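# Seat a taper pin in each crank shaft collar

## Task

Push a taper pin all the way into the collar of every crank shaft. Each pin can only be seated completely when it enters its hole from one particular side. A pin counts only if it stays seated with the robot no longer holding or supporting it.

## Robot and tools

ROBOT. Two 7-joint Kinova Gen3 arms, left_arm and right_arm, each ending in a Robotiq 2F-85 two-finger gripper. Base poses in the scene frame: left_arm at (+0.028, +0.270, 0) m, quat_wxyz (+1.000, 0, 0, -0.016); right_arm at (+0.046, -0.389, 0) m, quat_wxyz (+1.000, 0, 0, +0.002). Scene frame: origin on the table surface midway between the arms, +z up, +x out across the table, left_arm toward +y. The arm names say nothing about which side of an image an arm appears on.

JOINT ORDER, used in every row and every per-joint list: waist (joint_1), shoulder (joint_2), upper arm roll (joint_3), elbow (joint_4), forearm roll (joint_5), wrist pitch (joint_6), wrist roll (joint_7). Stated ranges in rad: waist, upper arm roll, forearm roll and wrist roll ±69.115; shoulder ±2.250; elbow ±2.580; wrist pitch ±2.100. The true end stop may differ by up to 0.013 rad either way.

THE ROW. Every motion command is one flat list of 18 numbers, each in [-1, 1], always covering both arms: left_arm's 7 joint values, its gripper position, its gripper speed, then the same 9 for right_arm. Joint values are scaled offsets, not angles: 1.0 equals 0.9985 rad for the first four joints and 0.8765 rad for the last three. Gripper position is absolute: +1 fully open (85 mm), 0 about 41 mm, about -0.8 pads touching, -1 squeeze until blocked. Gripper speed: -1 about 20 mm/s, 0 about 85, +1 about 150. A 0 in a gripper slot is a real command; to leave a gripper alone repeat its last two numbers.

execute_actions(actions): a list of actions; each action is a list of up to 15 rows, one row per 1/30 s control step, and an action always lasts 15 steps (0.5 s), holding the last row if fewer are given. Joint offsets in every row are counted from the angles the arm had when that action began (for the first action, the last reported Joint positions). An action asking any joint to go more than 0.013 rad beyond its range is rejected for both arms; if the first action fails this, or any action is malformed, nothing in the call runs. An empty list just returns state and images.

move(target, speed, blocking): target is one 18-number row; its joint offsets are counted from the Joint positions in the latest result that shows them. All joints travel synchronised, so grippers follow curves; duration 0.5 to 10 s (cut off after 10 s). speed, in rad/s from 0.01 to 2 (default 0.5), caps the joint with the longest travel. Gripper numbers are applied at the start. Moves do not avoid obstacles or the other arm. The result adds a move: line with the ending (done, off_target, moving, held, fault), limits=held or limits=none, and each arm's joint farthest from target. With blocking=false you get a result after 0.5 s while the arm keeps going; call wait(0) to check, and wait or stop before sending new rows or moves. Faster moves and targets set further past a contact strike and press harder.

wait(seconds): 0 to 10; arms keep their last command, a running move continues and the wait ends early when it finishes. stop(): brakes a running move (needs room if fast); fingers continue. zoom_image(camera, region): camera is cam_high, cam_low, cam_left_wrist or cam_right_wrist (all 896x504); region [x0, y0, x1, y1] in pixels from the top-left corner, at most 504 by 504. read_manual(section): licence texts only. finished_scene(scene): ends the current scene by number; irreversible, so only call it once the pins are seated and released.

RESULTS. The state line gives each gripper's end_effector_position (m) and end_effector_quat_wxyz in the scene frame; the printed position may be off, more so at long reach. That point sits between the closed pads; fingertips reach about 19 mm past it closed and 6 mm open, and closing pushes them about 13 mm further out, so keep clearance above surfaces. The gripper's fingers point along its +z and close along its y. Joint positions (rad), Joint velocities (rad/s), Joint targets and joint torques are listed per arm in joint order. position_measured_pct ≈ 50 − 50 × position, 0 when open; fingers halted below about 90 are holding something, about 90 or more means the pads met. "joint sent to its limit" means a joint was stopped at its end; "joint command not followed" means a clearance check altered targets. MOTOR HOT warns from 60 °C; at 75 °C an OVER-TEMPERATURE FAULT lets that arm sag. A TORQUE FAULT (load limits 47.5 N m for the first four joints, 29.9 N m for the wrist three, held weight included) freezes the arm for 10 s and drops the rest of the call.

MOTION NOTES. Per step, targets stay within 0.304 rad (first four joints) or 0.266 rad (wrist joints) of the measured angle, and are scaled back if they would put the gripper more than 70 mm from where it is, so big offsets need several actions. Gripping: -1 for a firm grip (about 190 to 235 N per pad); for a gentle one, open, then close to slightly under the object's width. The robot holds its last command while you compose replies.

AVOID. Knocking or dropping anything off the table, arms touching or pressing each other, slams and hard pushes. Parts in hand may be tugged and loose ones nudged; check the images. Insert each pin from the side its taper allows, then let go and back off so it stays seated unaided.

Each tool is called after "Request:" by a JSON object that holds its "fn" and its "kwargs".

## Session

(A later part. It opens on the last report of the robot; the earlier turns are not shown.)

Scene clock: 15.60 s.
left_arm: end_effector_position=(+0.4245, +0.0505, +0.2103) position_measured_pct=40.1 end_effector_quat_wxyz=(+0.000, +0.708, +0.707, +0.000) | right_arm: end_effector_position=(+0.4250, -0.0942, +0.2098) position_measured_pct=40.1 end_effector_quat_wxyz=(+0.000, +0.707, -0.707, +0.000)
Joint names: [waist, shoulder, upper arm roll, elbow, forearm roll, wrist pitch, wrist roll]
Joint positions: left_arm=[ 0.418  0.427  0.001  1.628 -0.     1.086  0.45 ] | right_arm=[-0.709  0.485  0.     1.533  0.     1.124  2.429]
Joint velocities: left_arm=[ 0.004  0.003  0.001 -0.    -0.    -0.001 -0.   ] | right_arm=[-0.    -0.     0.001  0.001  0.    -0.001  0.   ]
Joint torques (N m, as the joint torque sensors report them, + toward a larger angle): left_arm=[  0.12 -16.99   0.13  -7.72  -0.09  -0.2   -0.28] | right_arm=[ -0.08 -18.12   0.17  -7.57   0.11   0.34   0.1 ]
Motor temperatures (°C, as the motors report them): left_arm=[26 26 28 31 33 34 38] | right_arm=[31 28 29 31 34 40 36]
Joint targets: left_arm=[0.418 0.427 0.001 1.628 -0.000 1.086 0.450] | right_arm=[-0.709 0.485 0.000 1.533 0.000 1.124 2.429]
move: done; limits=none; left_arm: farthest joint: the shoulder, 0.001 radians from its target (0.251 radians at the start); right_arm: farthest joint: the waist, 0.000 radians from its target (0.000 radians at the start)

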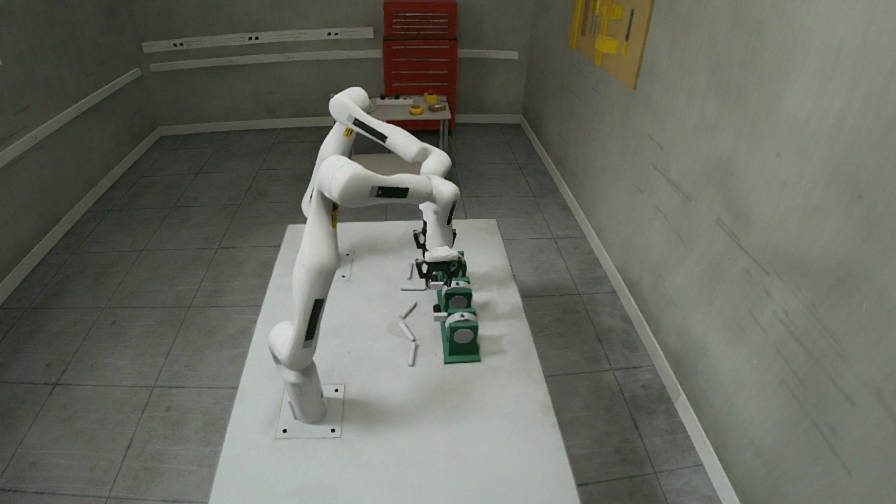

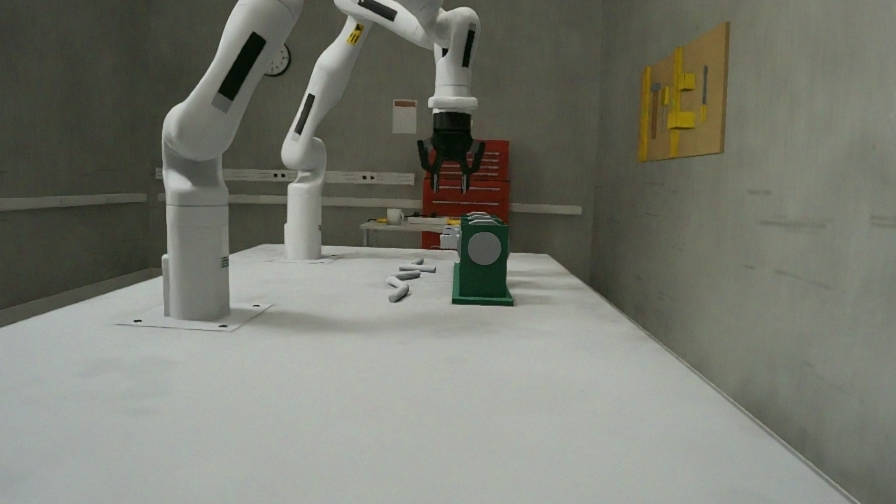

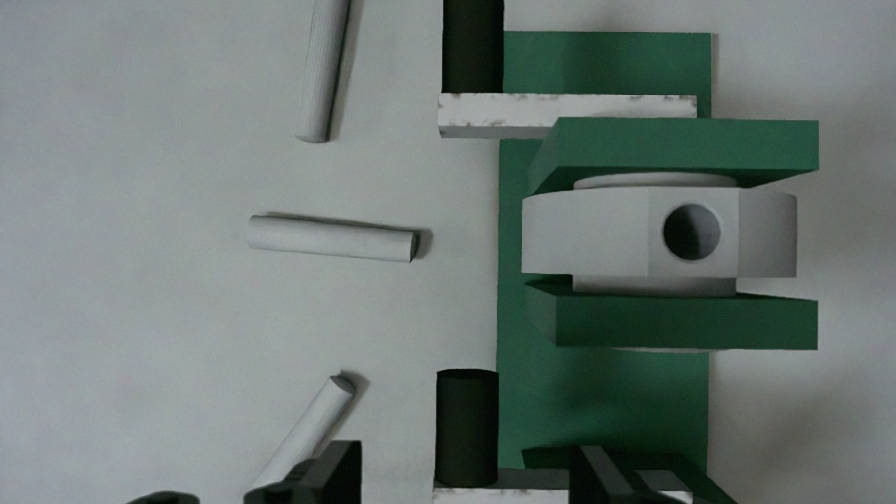

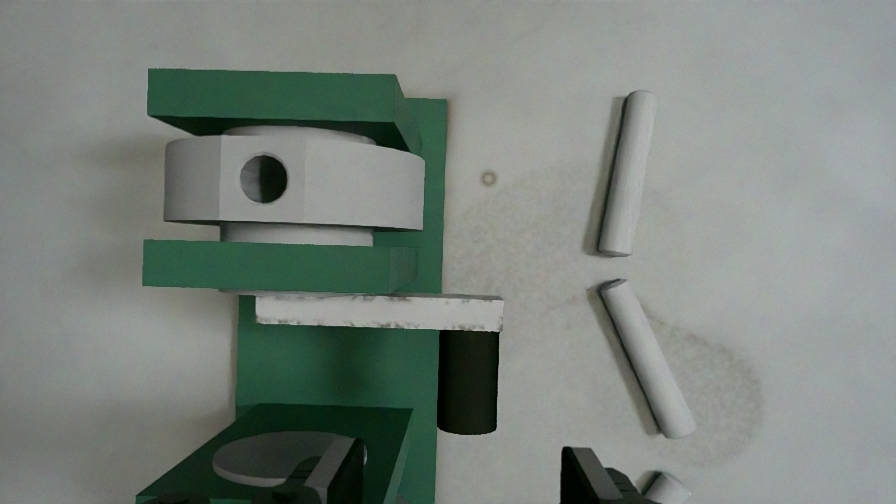

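Request:
{"fn": "move", "kwargs": {"target": [0,0.1498,0,0.1472,0,-0.3377,0,0.05,0,0.005,0.139,0,0.1458,0,-0.325,0.0057,0.05,0], "speed": 0.3}}

Request:
{"fn": "move", "kwargs": {"target": [0,0,0,0,0,0,0,-0.38,0,0,0,0,0,0,0,0,-0.38,0]}}

Scene clock: 18.17 s.
left_arm: end_effector_position=(+0.4246, +0.0504, +0.1052) position_measured_pct=47.6 end_effector_quat_wxyz=(+0.000, +0.708, +0.707, +0.000) | right_arm: end_effector_position=(+0.4267, -0.0959, +0.1051) position_measured_pct=47.6 end_effector_quat_wxyz=(-0.000, +0.707, -0.707, +0.000)
Joint names: [waist, shoulder, upper arm roll, elbow, forearm roll, wrist pitch, wrist roll]
Joint positions: left_arm=[ 0.418  0.576  0.001  1.775 -0.     0.79   0.45 ] | right_arm=[-0.704  0.624  0.     1.678  0.     0.839  2.434]
Joint velocities: left_arm=[-0.     0.002 -0.001  0.     0.    -0.    -0.   ] | right_arm=[ 0.     0.001  0.    -0.001 -0.    -0.001  0.   ]
Joint torques (N m, as the joint torque sensors report them, + toward a larger angle): left_arm=[ -0.15 -17.88   0.06  -6.08  -0.07  -0.09  -0.07] | right_arm=[ -0.18 -19.86   0.35  -6.32   0.29   0.13  -0.11]
Motor temperatures (°C, as the motors report them): left_arm=[26 26 28 31 33 34 38] | right_arm=[31 28 29 31 34 40 36]
Joint targets: left_arm=[0.418 0.577 0.001 1.775 -0.000 0.790 0.450] | right_arm=[-0.704 0.624 0.000 1.678 0.000 0.839 2.434]
move: done; limits=none; left_arm: farthest joint: the waist, 0.000 radians from its target (0.000 radians at the start); right_arm: farthest joint: the waist, 0.000 radians from its target (0.005 radians at the start)

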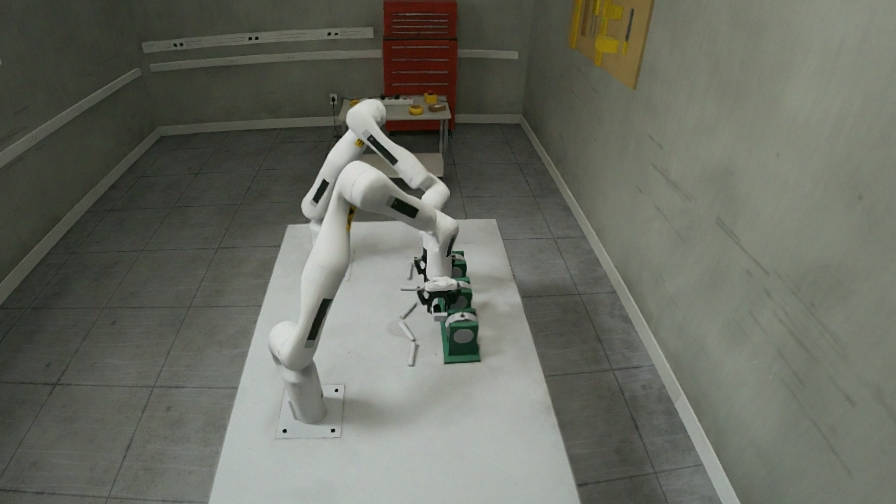

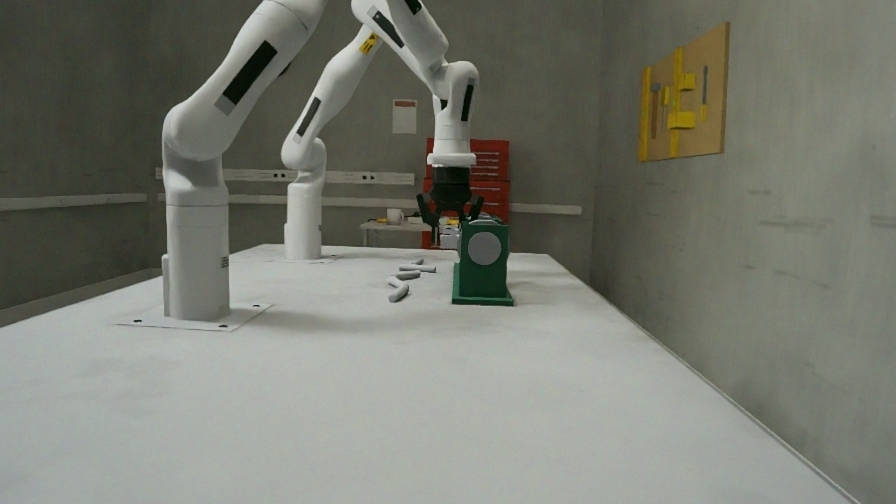

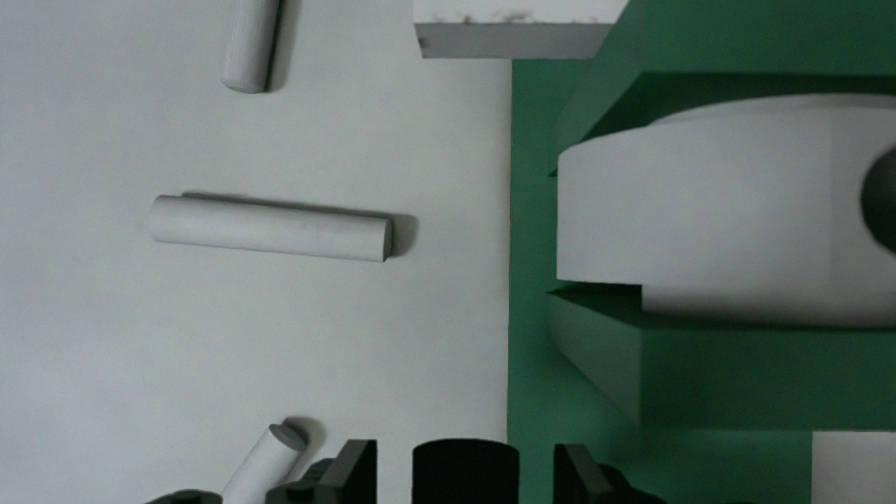

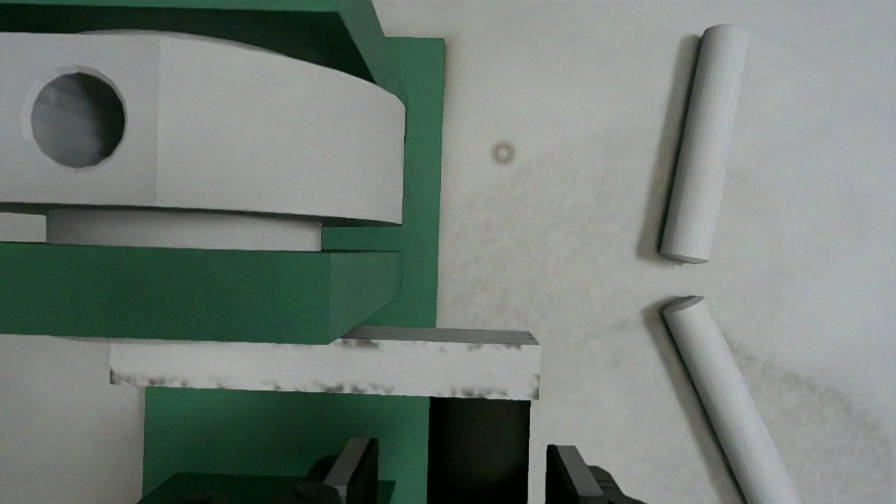

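Scene clock: 18.70 s.
left_arm: end_effector_position=(+0.4247, +0.0504, +0.1053) position_measured_pct=67.5 end_effector_quat_wxyz=(+0.000, +0.708, +0.707, +0.000) | right_arm: end_effector_position=(+0.4233, -0.0958, +0.1041) position_measured_pct=67.5 end_effector_quat_wxyz=(+0.003, +0.708, -0.706, -0.001)
Joint names: [waist, shoulder, upper arm roll, elbow, forearm roll, wrist pitch, wrist roll]
Joint positions: left_arm=[ 0.418  0.576  0.001  1.775 -0.     0.79   0.45 ] | right_arm=[-0.706  0.624 -0.002  1.681 -0.002  0.842  2.434]
Joint velocities: left_arm=[ 0.    -0.     0.    -0.001  0.    -0.     0.   ] | right_arm=[-0.    -0.     0.001 -0.001  0.     0.    -0.   ]
Joint torques (N m, as the joint torque sensors report them, + toward a larger angle): left_arm=[  0.2  -17.94   0.1   -6.09   0.03  -0.19  -0.07] | right_arm=[  1.4  -19.53   2.09  -8.85   1.01  -1.22  -0.01]
Motor temperatures (°C, as the motors report them): left_arm=[26 26 28 31 33 34 38] | right_arm=[31 28 29 31 34 40 36]
Joint targets: left_arm=[0.418 0.576 0.001 1.775 -0.000 0.790 0.450] | right_arm=[-0.704 0.624 0.000 1.678 0.000 0.839 2.434]
move: done; limits=none; left_arm: farthest joint: the waist, 0.000 radians from its target (0.000 radians at the start); right_arm: farthest joint: the elbow, 0.003 radians from its target (0.000 radians at the start)

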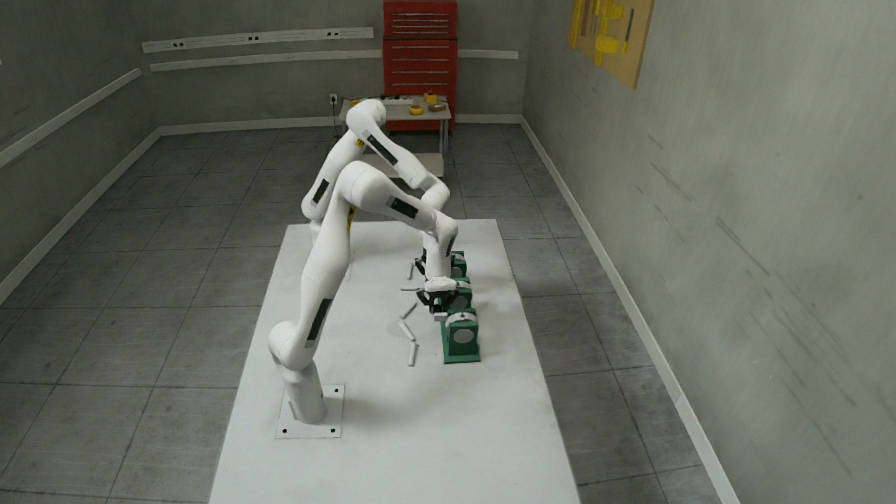

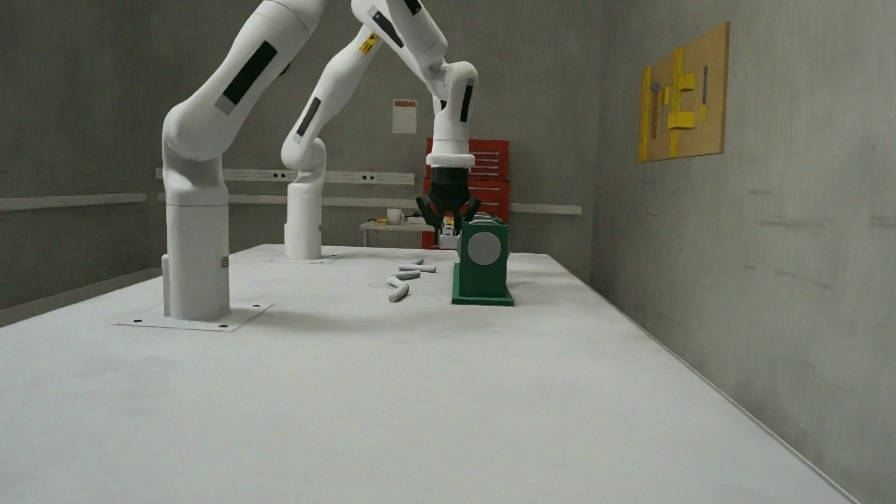

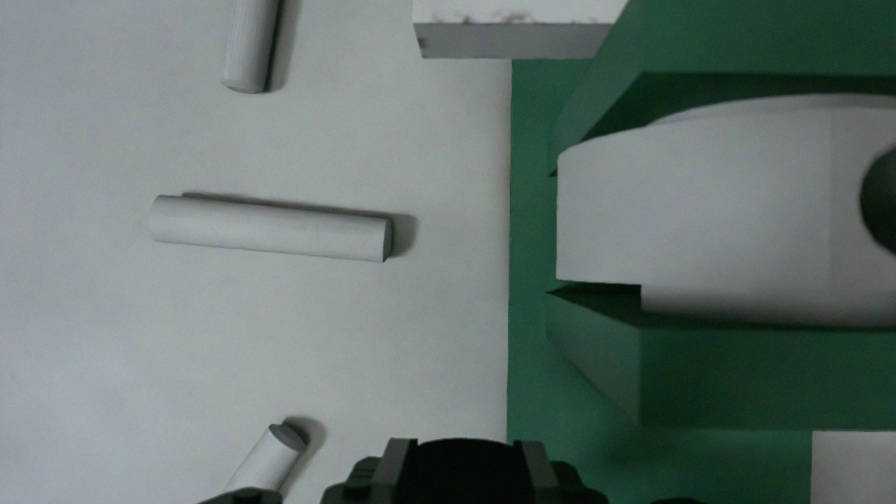

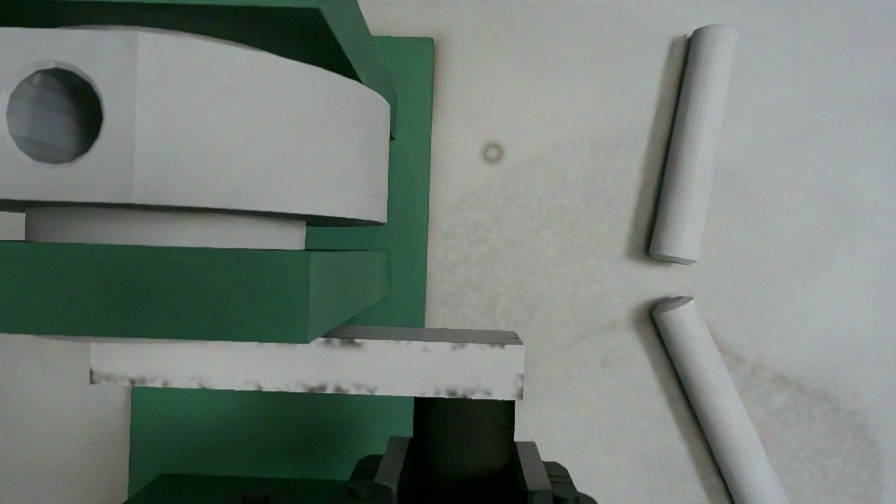

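Request:
{"fn": "move", "kwargs": {"target": [-0.007,-0.0395,0,-0.0672,0,0.1222,-0.008,-0.38,0,0.0107,-0.0428,0.002,-0.0578,0.002,0.1084,0.0095,-0.38,0], "speed": 0.15}}

Scene clock: 20.53 s.
left_arm: end_effector_position=(+0.4333, +0.0503, +0.1376) position_measured_pct=67.5 end_effector_quat_wxyz=(-0.001, +0.707, +0.707, -0.000) | right_arm: end_effector_position=(+0.4313, -0.0959, +0.1371) position_measured_pct=67.5 end_effector_quat_wxyz=(+0.002, +0.707, -0.707, -0.001)
Joint names: [waist, shoulder, upper arm roll, elbow, forearm roll, wrist pitch, wrist roll]
Joint positions: left_arm=[ 0.41   0.54   0.     1.708 -0.001  0.896  0.443] | right_arm=[-0.696  0.585 -0.001  1.624 -0.001  0.936  2.443]
Joint velocities: left_arm=[ 0.001 -0.001  0.     0.     0.     0.002 -0.   ] | right_arm=[ 0.001 -0.001 -0.001 -0.001  0.    -0.001  0.   ]
Joint torques (N m, as the joint torque sensors report them, + toward a larger angle): left_arm=[ -0.16 -20.52   0.45  -8.01   0.     0.28   0.18] | right_arm=[  0.67 -21.29   1.29  -6.85   0.27   0.69  -0.24]
Motor temperatures (°C, as the motors report them): left_arm=[26 26 28 31 33 34 38] | right_arm=[31 28 29 31 34 40 36]
Joint targets: left_arm=[0.411 0.537 0.001 1.707 -0.000 0.897 0.443] | right_arm=[-0.695 0.582 0.000 1.623 0.000 0.937 2.443]
move: done; limits=none; left_arm: farthest joint: the shoulder, 0.003 radians from its target (0.040 radians at the start); right_arm: farthest joint: the shoulder, 0.003 radians from its target (0.043 radians at the start)

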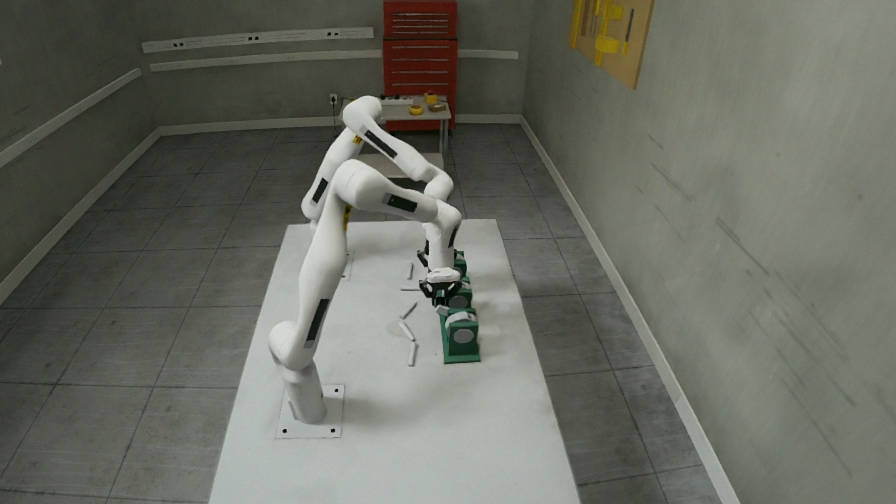

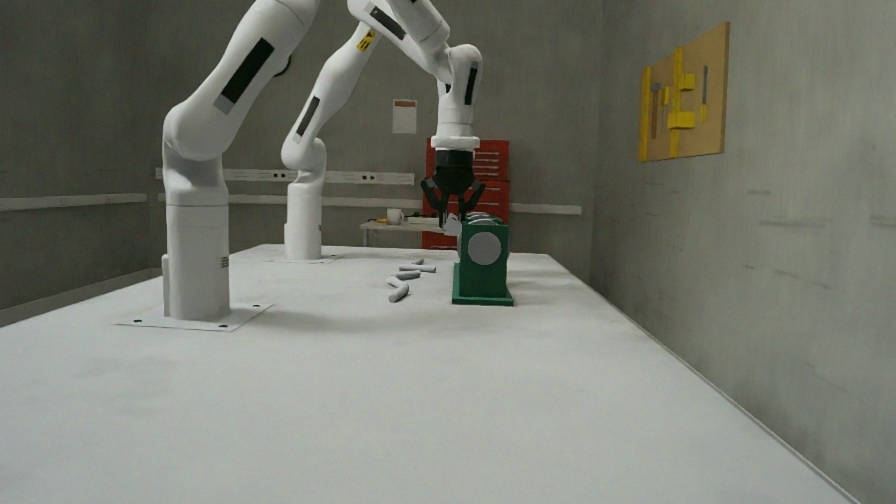

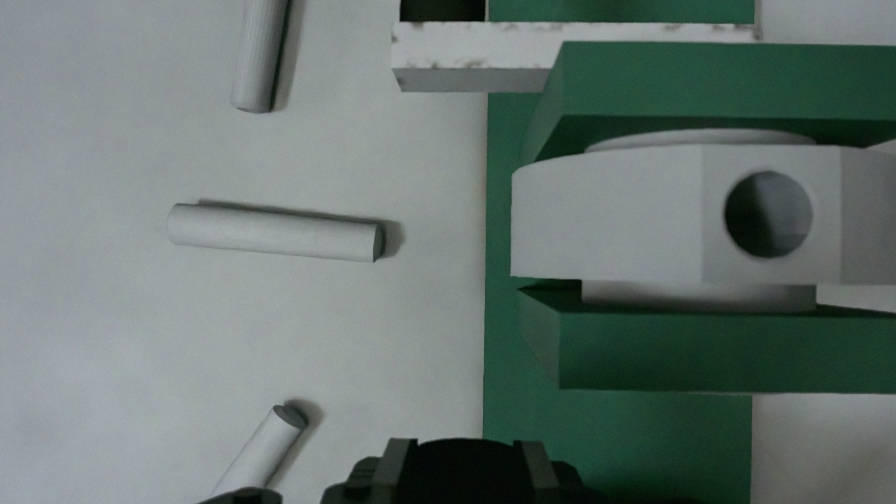

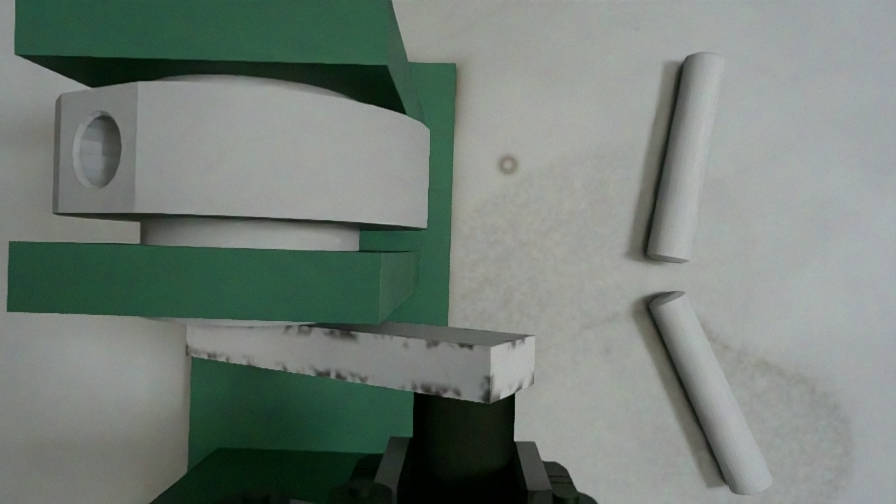

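Request:
{"fn": "move", "kwargs": {"target": [-0.0212,0.0048,0,-0.1129,0,0.1204,-0.0253,-0.38,0,0.0326,0.0035,0,-0.1094,0,0.1167,0.0356,-0.38,0], "speed": 0.2}}

Request:
{"fn": "move", "kwargs": {"target": [-0.028,0.0508,0,-0.131,0,0.089,-0.0308,-0.38,0,0.0405,0.0478,0,-0.1266,0,0.0875,0.045,-0.38,0], "speed": 0.2}}

Scene clock: 23.03 s.
left_arm: end_effector_position=(+0.4568, +0.0503, +0.1627) position_measured_pct=67.5 end_effector_quat_wxyz=(-0.002, +0.708, +0.706, -0.001) | right_arm: end_effector_position=(+0.4550, -0.0957, +0.1628) position_measured_pct=67.5 end_effector_quat_wxyz=(+0.002, +0.707, -0.707, -0.001)
Joint names: [waist, shoulder, upper arm roll, elbow, forearm roll, wrist pitch, wrist roll]
Joint positions: left_arm=[ 0.39   0.546  0.     1.597 -0.001  1.002  0.42 ] | right_arm=[-0.665  0.59  -0.002  1.517 -0.002  1.04   2.474]
Joint velocities: left_arm=[-0.     0.001  0.001 -0.001  0.     0.002 -0.   ] | right_arm=[ 0.001 -0.    -0.001 -0.002 -0.    -0.     0.   ]
Joint torques (N m, as the joint torque sensors report them, + toward a larger angle): left_arm=[ -0.22 -20.38  -0.56  -9.53  -0.02  -0.43  -0.08] | right_arm=[  0.98 -20.82   1.55  -8.94   0.78  -0.36  -0.11]
Motor temperatures (°C, as the motors report them): left_arm=[26 26 28 31 33 34 38] | right_arm=[31 28 29 31 34 40 36]
Joint targets: left_arm=[0.389 0.544 0.000 1.595 -0.001 1.002 0.420] | right_arm=[-0.664 0.588 -0.001 1.515 -0.001 1.039 2.474]
move: done; limits=none; left_arm: farthest joint: the elbow, 0.002 radians from its target (0.113 radians at the start); right_arm: farthest joint: the elbow, 0.002 radians from its target (0.109 radians at the start)

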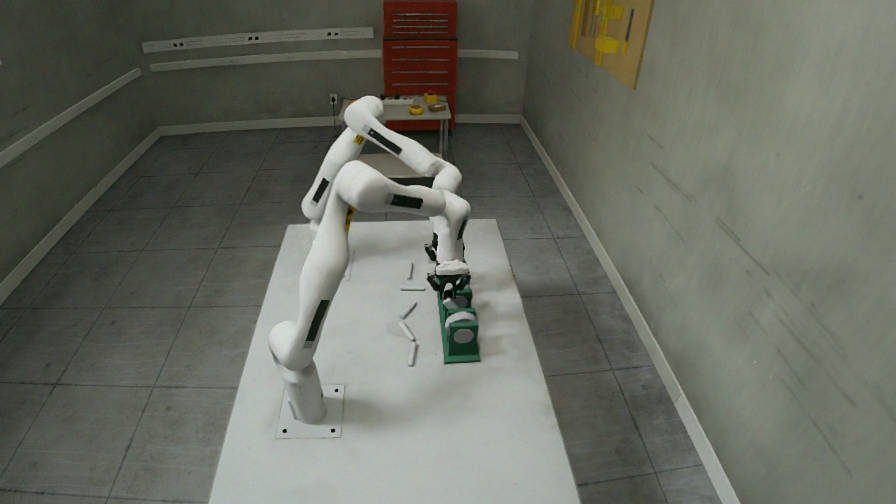

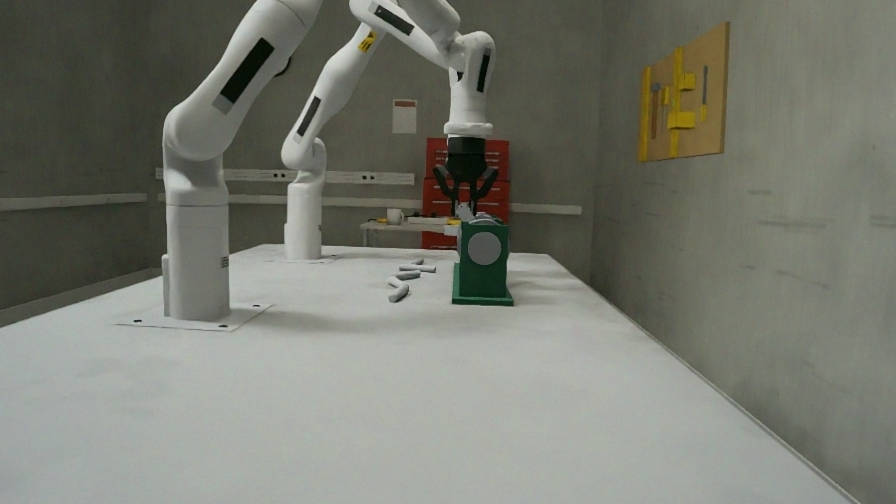

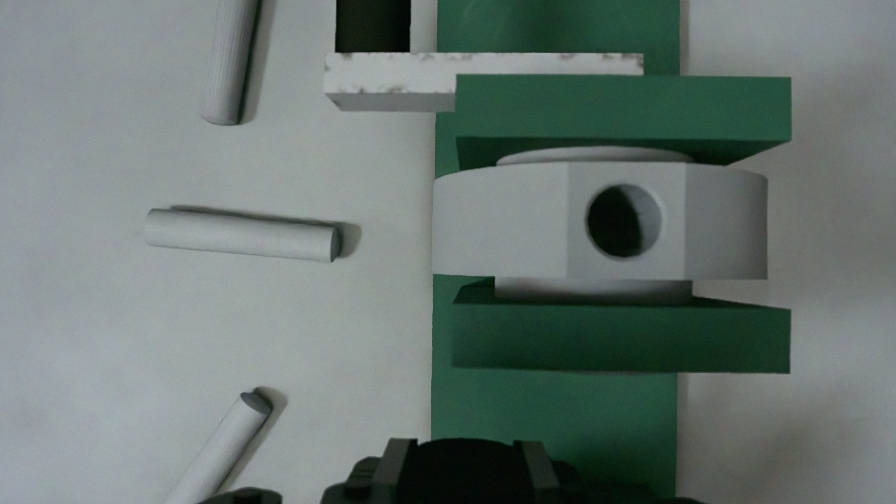

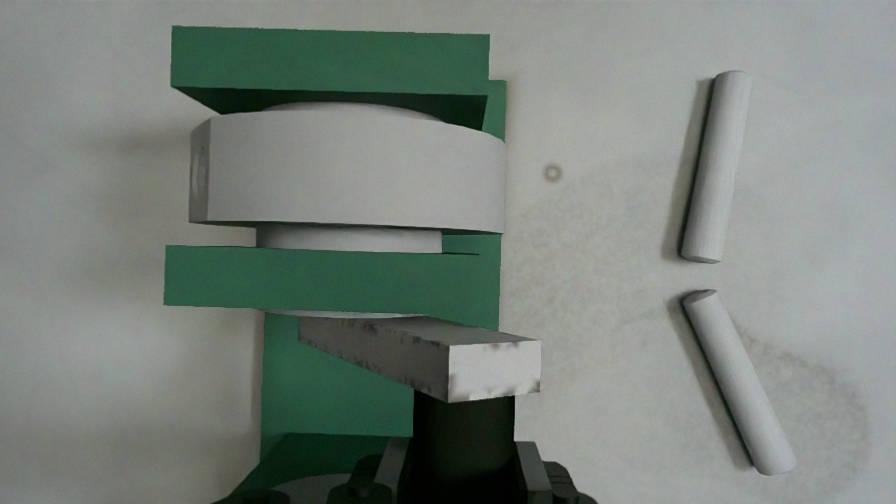

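Scene clock: 24.00 s.
left_arm: end_effector_position=(+0.4909, +0.0503, +0.1737) position_measured_pct=67.5 end_effector_quat_wxyz=(-0.001, +0.708, +0.707, -0.000) | right_arm: end_effector_position=(+0.4888, -0.0956, +0.1738) position_measured_pct=67.5 end_effector_quat_wxyz=(+0.002, +0.707, -0.707, -0.002)
Joint names: [waist, shoulder, upper arm roll, elbow, forearm roll, wrist pitch, wrist roll]
Joint positions: left_arm=[ 0.362  0.595  0.     1.467 -0.001  1.082  0.393] | right_arm=[-0.625  0.635 -0.002  1.391 -0.002  1.119  2.514]
Joint velocities: left_arm=[-0.001  0.001 -0.    -0.002  0.     0.    -0.   ] | right_arm=[ 0.001  0.001 -0.001 -0.001  0.    -0.001  0.   ]
Joint torques (N m, as the joint torque sensors report them, + toward a larger angle): left_arm=[ -0.62 -18.19  -0.17  -8.65  -0.35  -1.06  -0.07] | right_arm=[ -0.07 -19.31   1.07  -8.37   0.19  -0.66   0.07]
Motor temperatures (°C, as the motors report them): left_arm=[26 26 28 31 33 34 38] | right_arm=[31 28 29 31 34 40 36]
Joint targets: left_arm=[0.362 0.597 0.000 1.466 -0.001 1.080 0.393] | right_arm=[-0.624 0.637 -0.002 1.390 -0.002 1.116 2.513]
move: done; limits=none; left_arm: farthest joint: the shoulder, 0.002 radians from its target (0.050 radians at the start); right_arm: farthest joint: the shoulder, 0.002 radians from its target (0.048 radians at the start)

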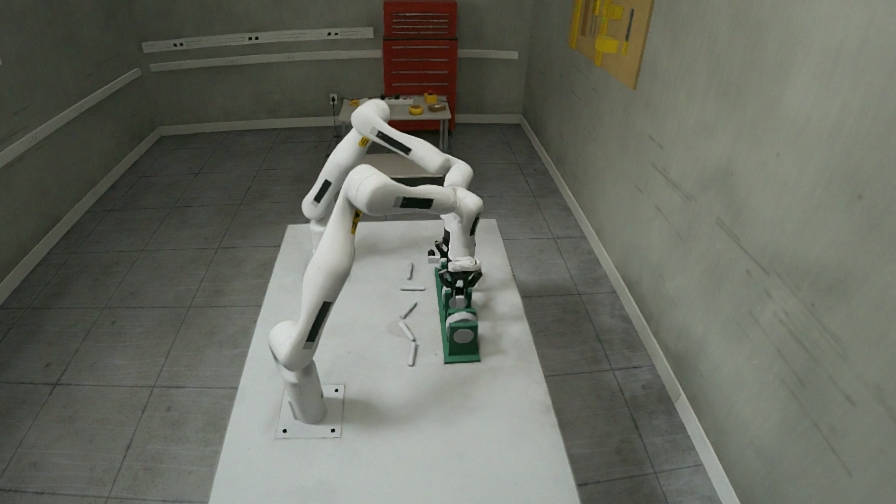

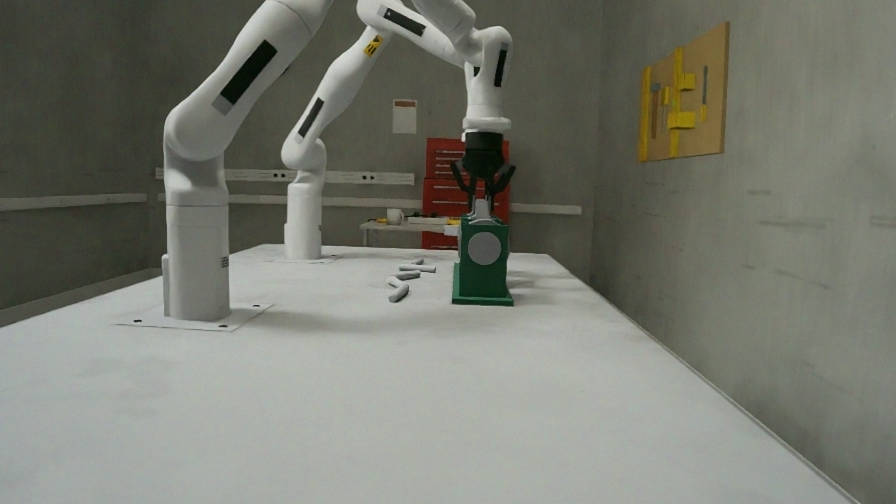

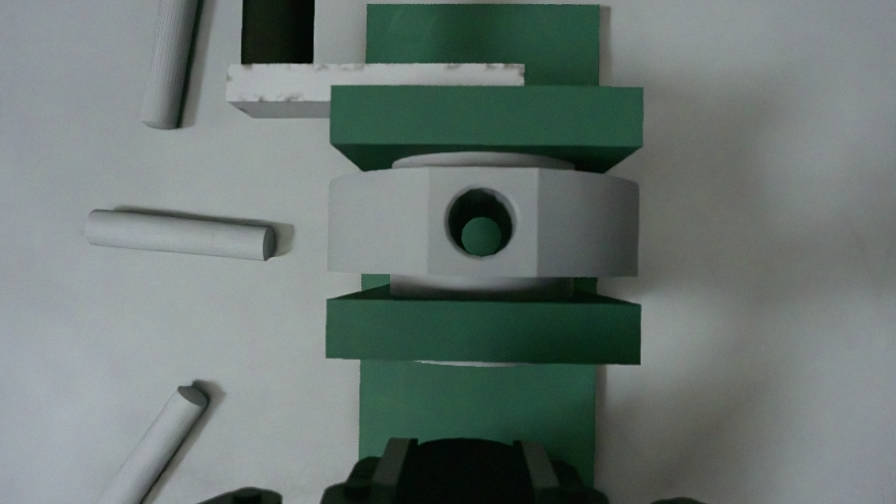

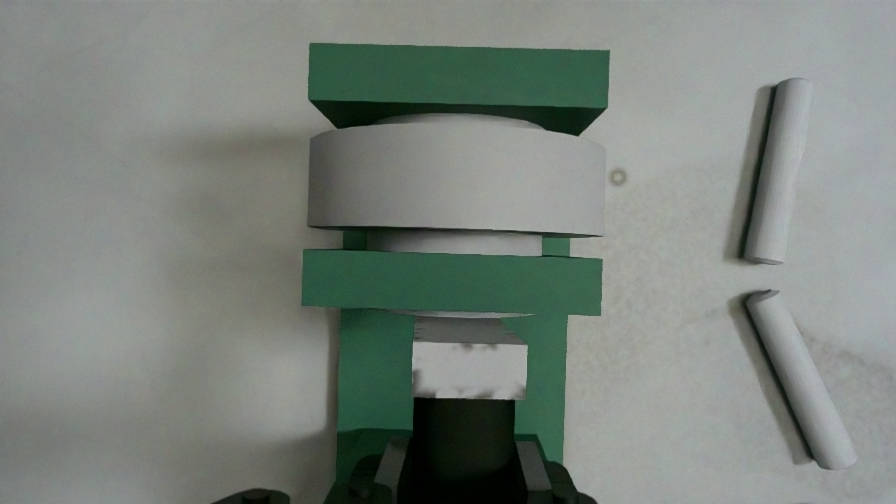

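Request:
{"fn": "move", "kwargs": {"target": [-0.0044,0.0114,0,-0.0213,0,0.009,-0.005,-0.38,0,0.0064,0.0101,0.002,-0.0191,0.002,0.007,0.0073,-0.38,0], "speed": 0.1}}

Request:
{"fn": "move", "kwargs": {"target": [0,0,0,0,0,0,0,0.1,0,0,0,0,0,0,0,0,0.1,0]}}

Scene clock: 25.27 s.
left_arm: end_effector_position=(+0.4966, +0.0503, +0.1738) position_measured_pct=67.5 end_effector_quat_wxyz=(-0.001, +0.708, +0.706, -0.000) | right_arm: end_effector_position=(+0.4946, -0.0957, +0.1740) position_measured_pct=67.5 end_effector_quat_wxyz=(+0.001, +0.708, -0.707, -0.001)
Joint names: [waist, shoulder, upper arm roll, elbow, forearm roll, wrist pitch, wrist roll]
Joint positions: left_arm=[ 0.358  0.606  0.     1.447 -0.001  1.092  0.389] | right_arm=[-0.619  0.645 -0.001  1.373 -0.001  1.126  2.52 ]
Joint velocities: left_arm=[-0.     0.001 -0.001 -0.001 -0.    -0.001 -0.   ] | right_arm=[ 0.     0.001  0.    -0.002  0.     0.     0.   ]
Joint torques (N m, as the joint torque sensors report them, + toward a larger angle): left_arm=[ -0.54 -19.77  -0.13  -9.13  -0.28  -0.75   0.09] | right_arm=[  0.71 -20.25   1.57  -8.03   0.72  -0.7   -0.11]
Motor temperatures (°C, as the motors report them): left_arm=[26 26 28 31 33 34 38] | right_arm=[31 28 29 31 34 40 36]
Joint targets: left_arm=[0.358 0.606 0.000 1.446 -0.001 1.090 0.389] | right_arm=[-0.618 0.645 -0.000 1.372 -0.000 1.125 2.520]
move: done; limits=none; left_arm: farthest joint: the wrist pitch, 0.002 radians from its target (0.007 radians at the start); right_arm: farthest joint: the waist, 0.001 radians from its target (0.006 radians at the start)

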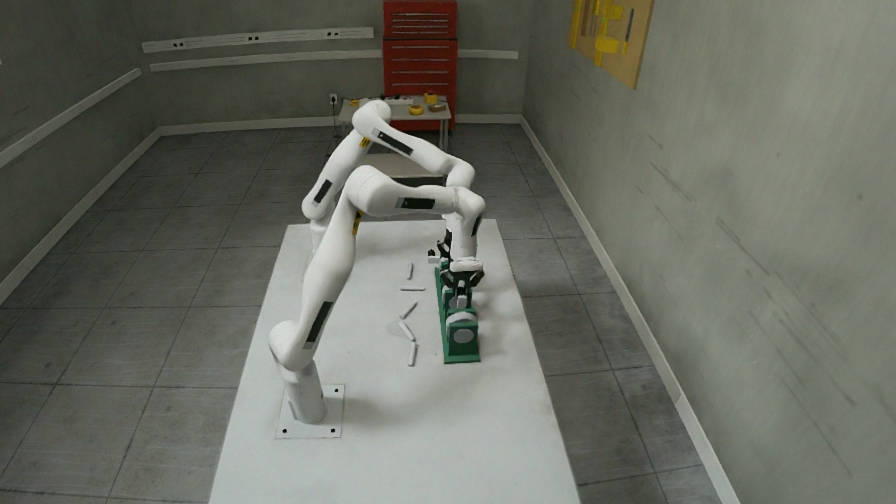

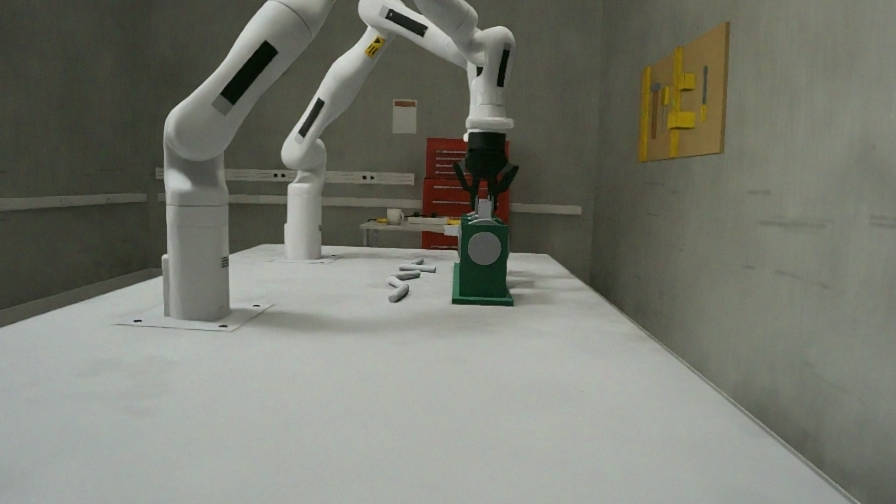

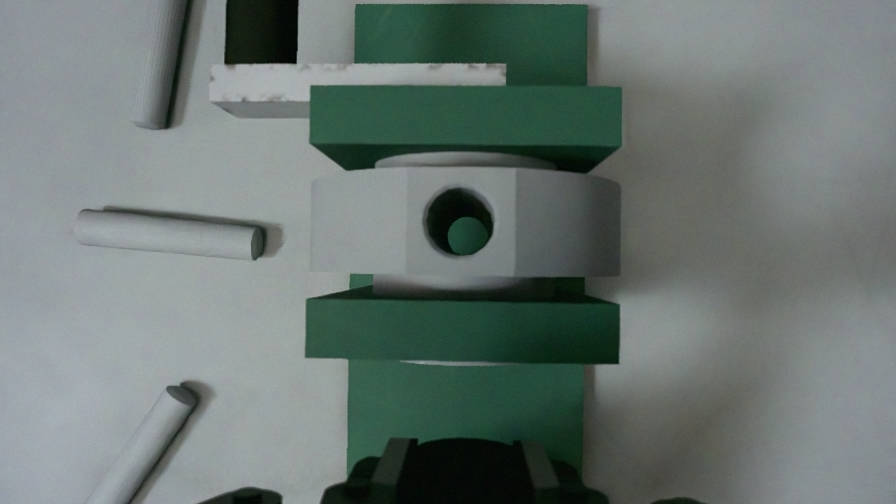

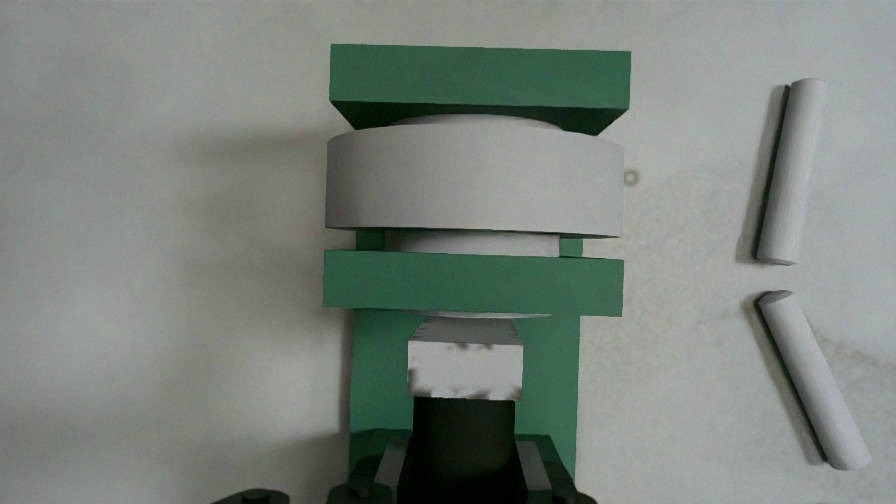

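Scene clock: 25.90 s.
left_arm: end_effector_position=(+0.4966, +0.0503, +0.1738) position_measured_pct=45.2 end_effector_quat_wxyz=(-0.001, +0.708, +0.706, -0.000) | right_arm: end_effector_position=(+0.4946, -0.0956, +0.1740) position_measured_pct=45.2 end_effector_quat_wxyz=(+0.001, +0.708, -0.707, -0.001)
Joint names: [waist, shoulder, upper arm roll, elbow, forearm roll, wrist pitch, wrist roll]
Joint positions: left_arm=[ 0.358  0.606  0.     1.447 -0.001  1.092  0.389] | right_arm=[-0.619  0.645 -0.001  1.373 -0.001  1.126  2.52 ]
Joint velocities: left_arm=[ 0.    -0.    -0.001 -0.001  0.    -0.001  0.   ] | right_arm=[ 0.    -0.001  0.001  0.001 -0.    -0.    -0.   ]
Joint torques (N m, as the joint torque sensors report them, + toward a larger angle): left_arm=[  0.09 -20.29  -0.16  -8.46  -0.01   0.11  -0.31] | right_arm=[ -0.53 -21.12   0.47  -7.62   0.17   0.22  -0.31]
Motor temperatures (°C, as the motors report them): left_arm=[26 26 28 31 33 34 38] | right_arm=[31 28 29 31 34 40 36]
Joint targets: left_arm=[0.358 0.606 0.000 1.447 -0.001 1.092 0.389] | right_arm=[-0.619 0.645 -0.001 1.373 -0.001 1.126 2.520]
move: done; limits=none; left_arm: farthest joint: the waist, 0.000 radians from its target (0.000 radians at the start); right_arm: farthest joint: the waist, 0.000 radians from its target (0.000 radians at the start)

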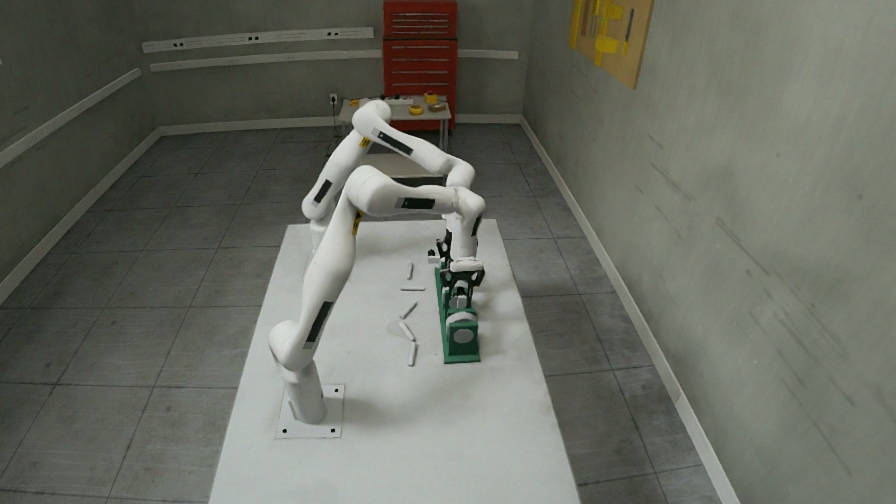

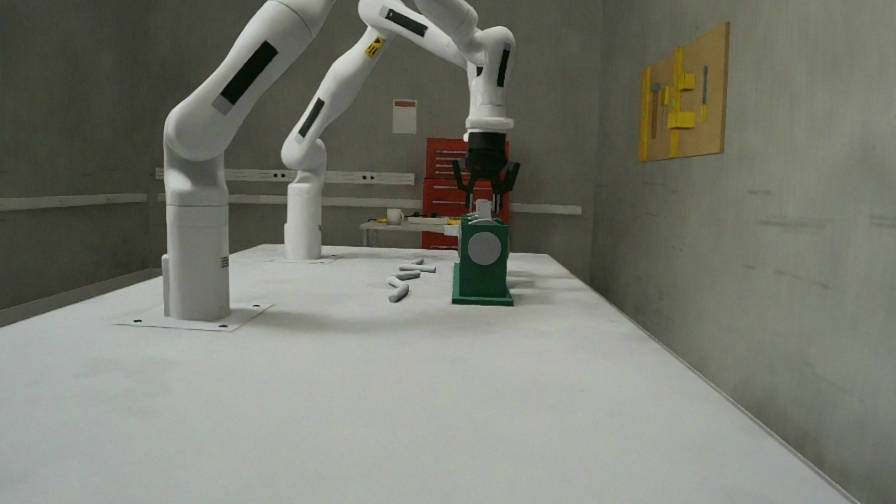

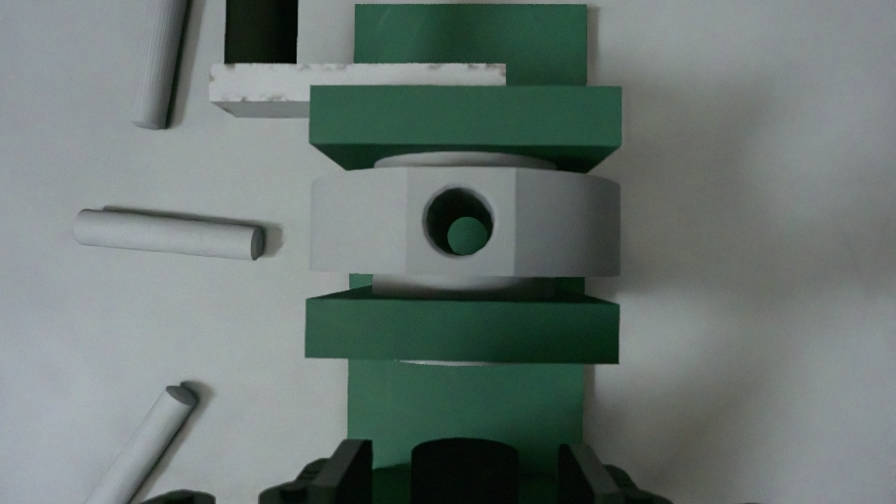

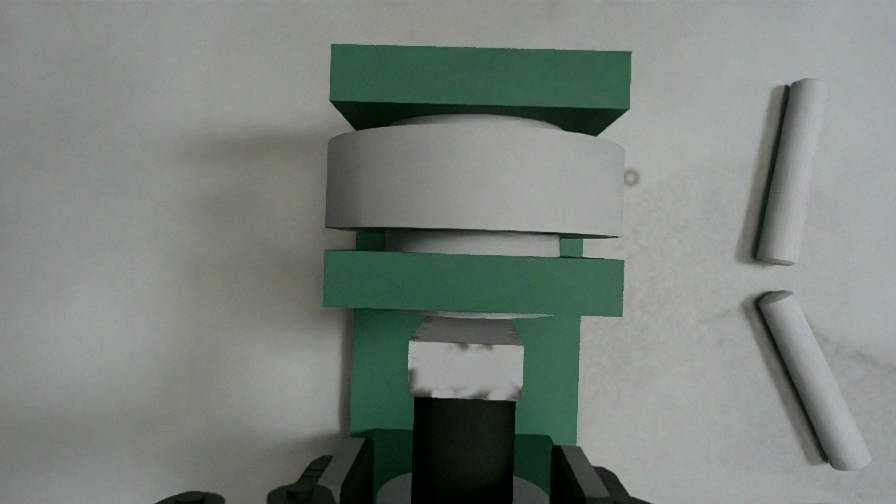

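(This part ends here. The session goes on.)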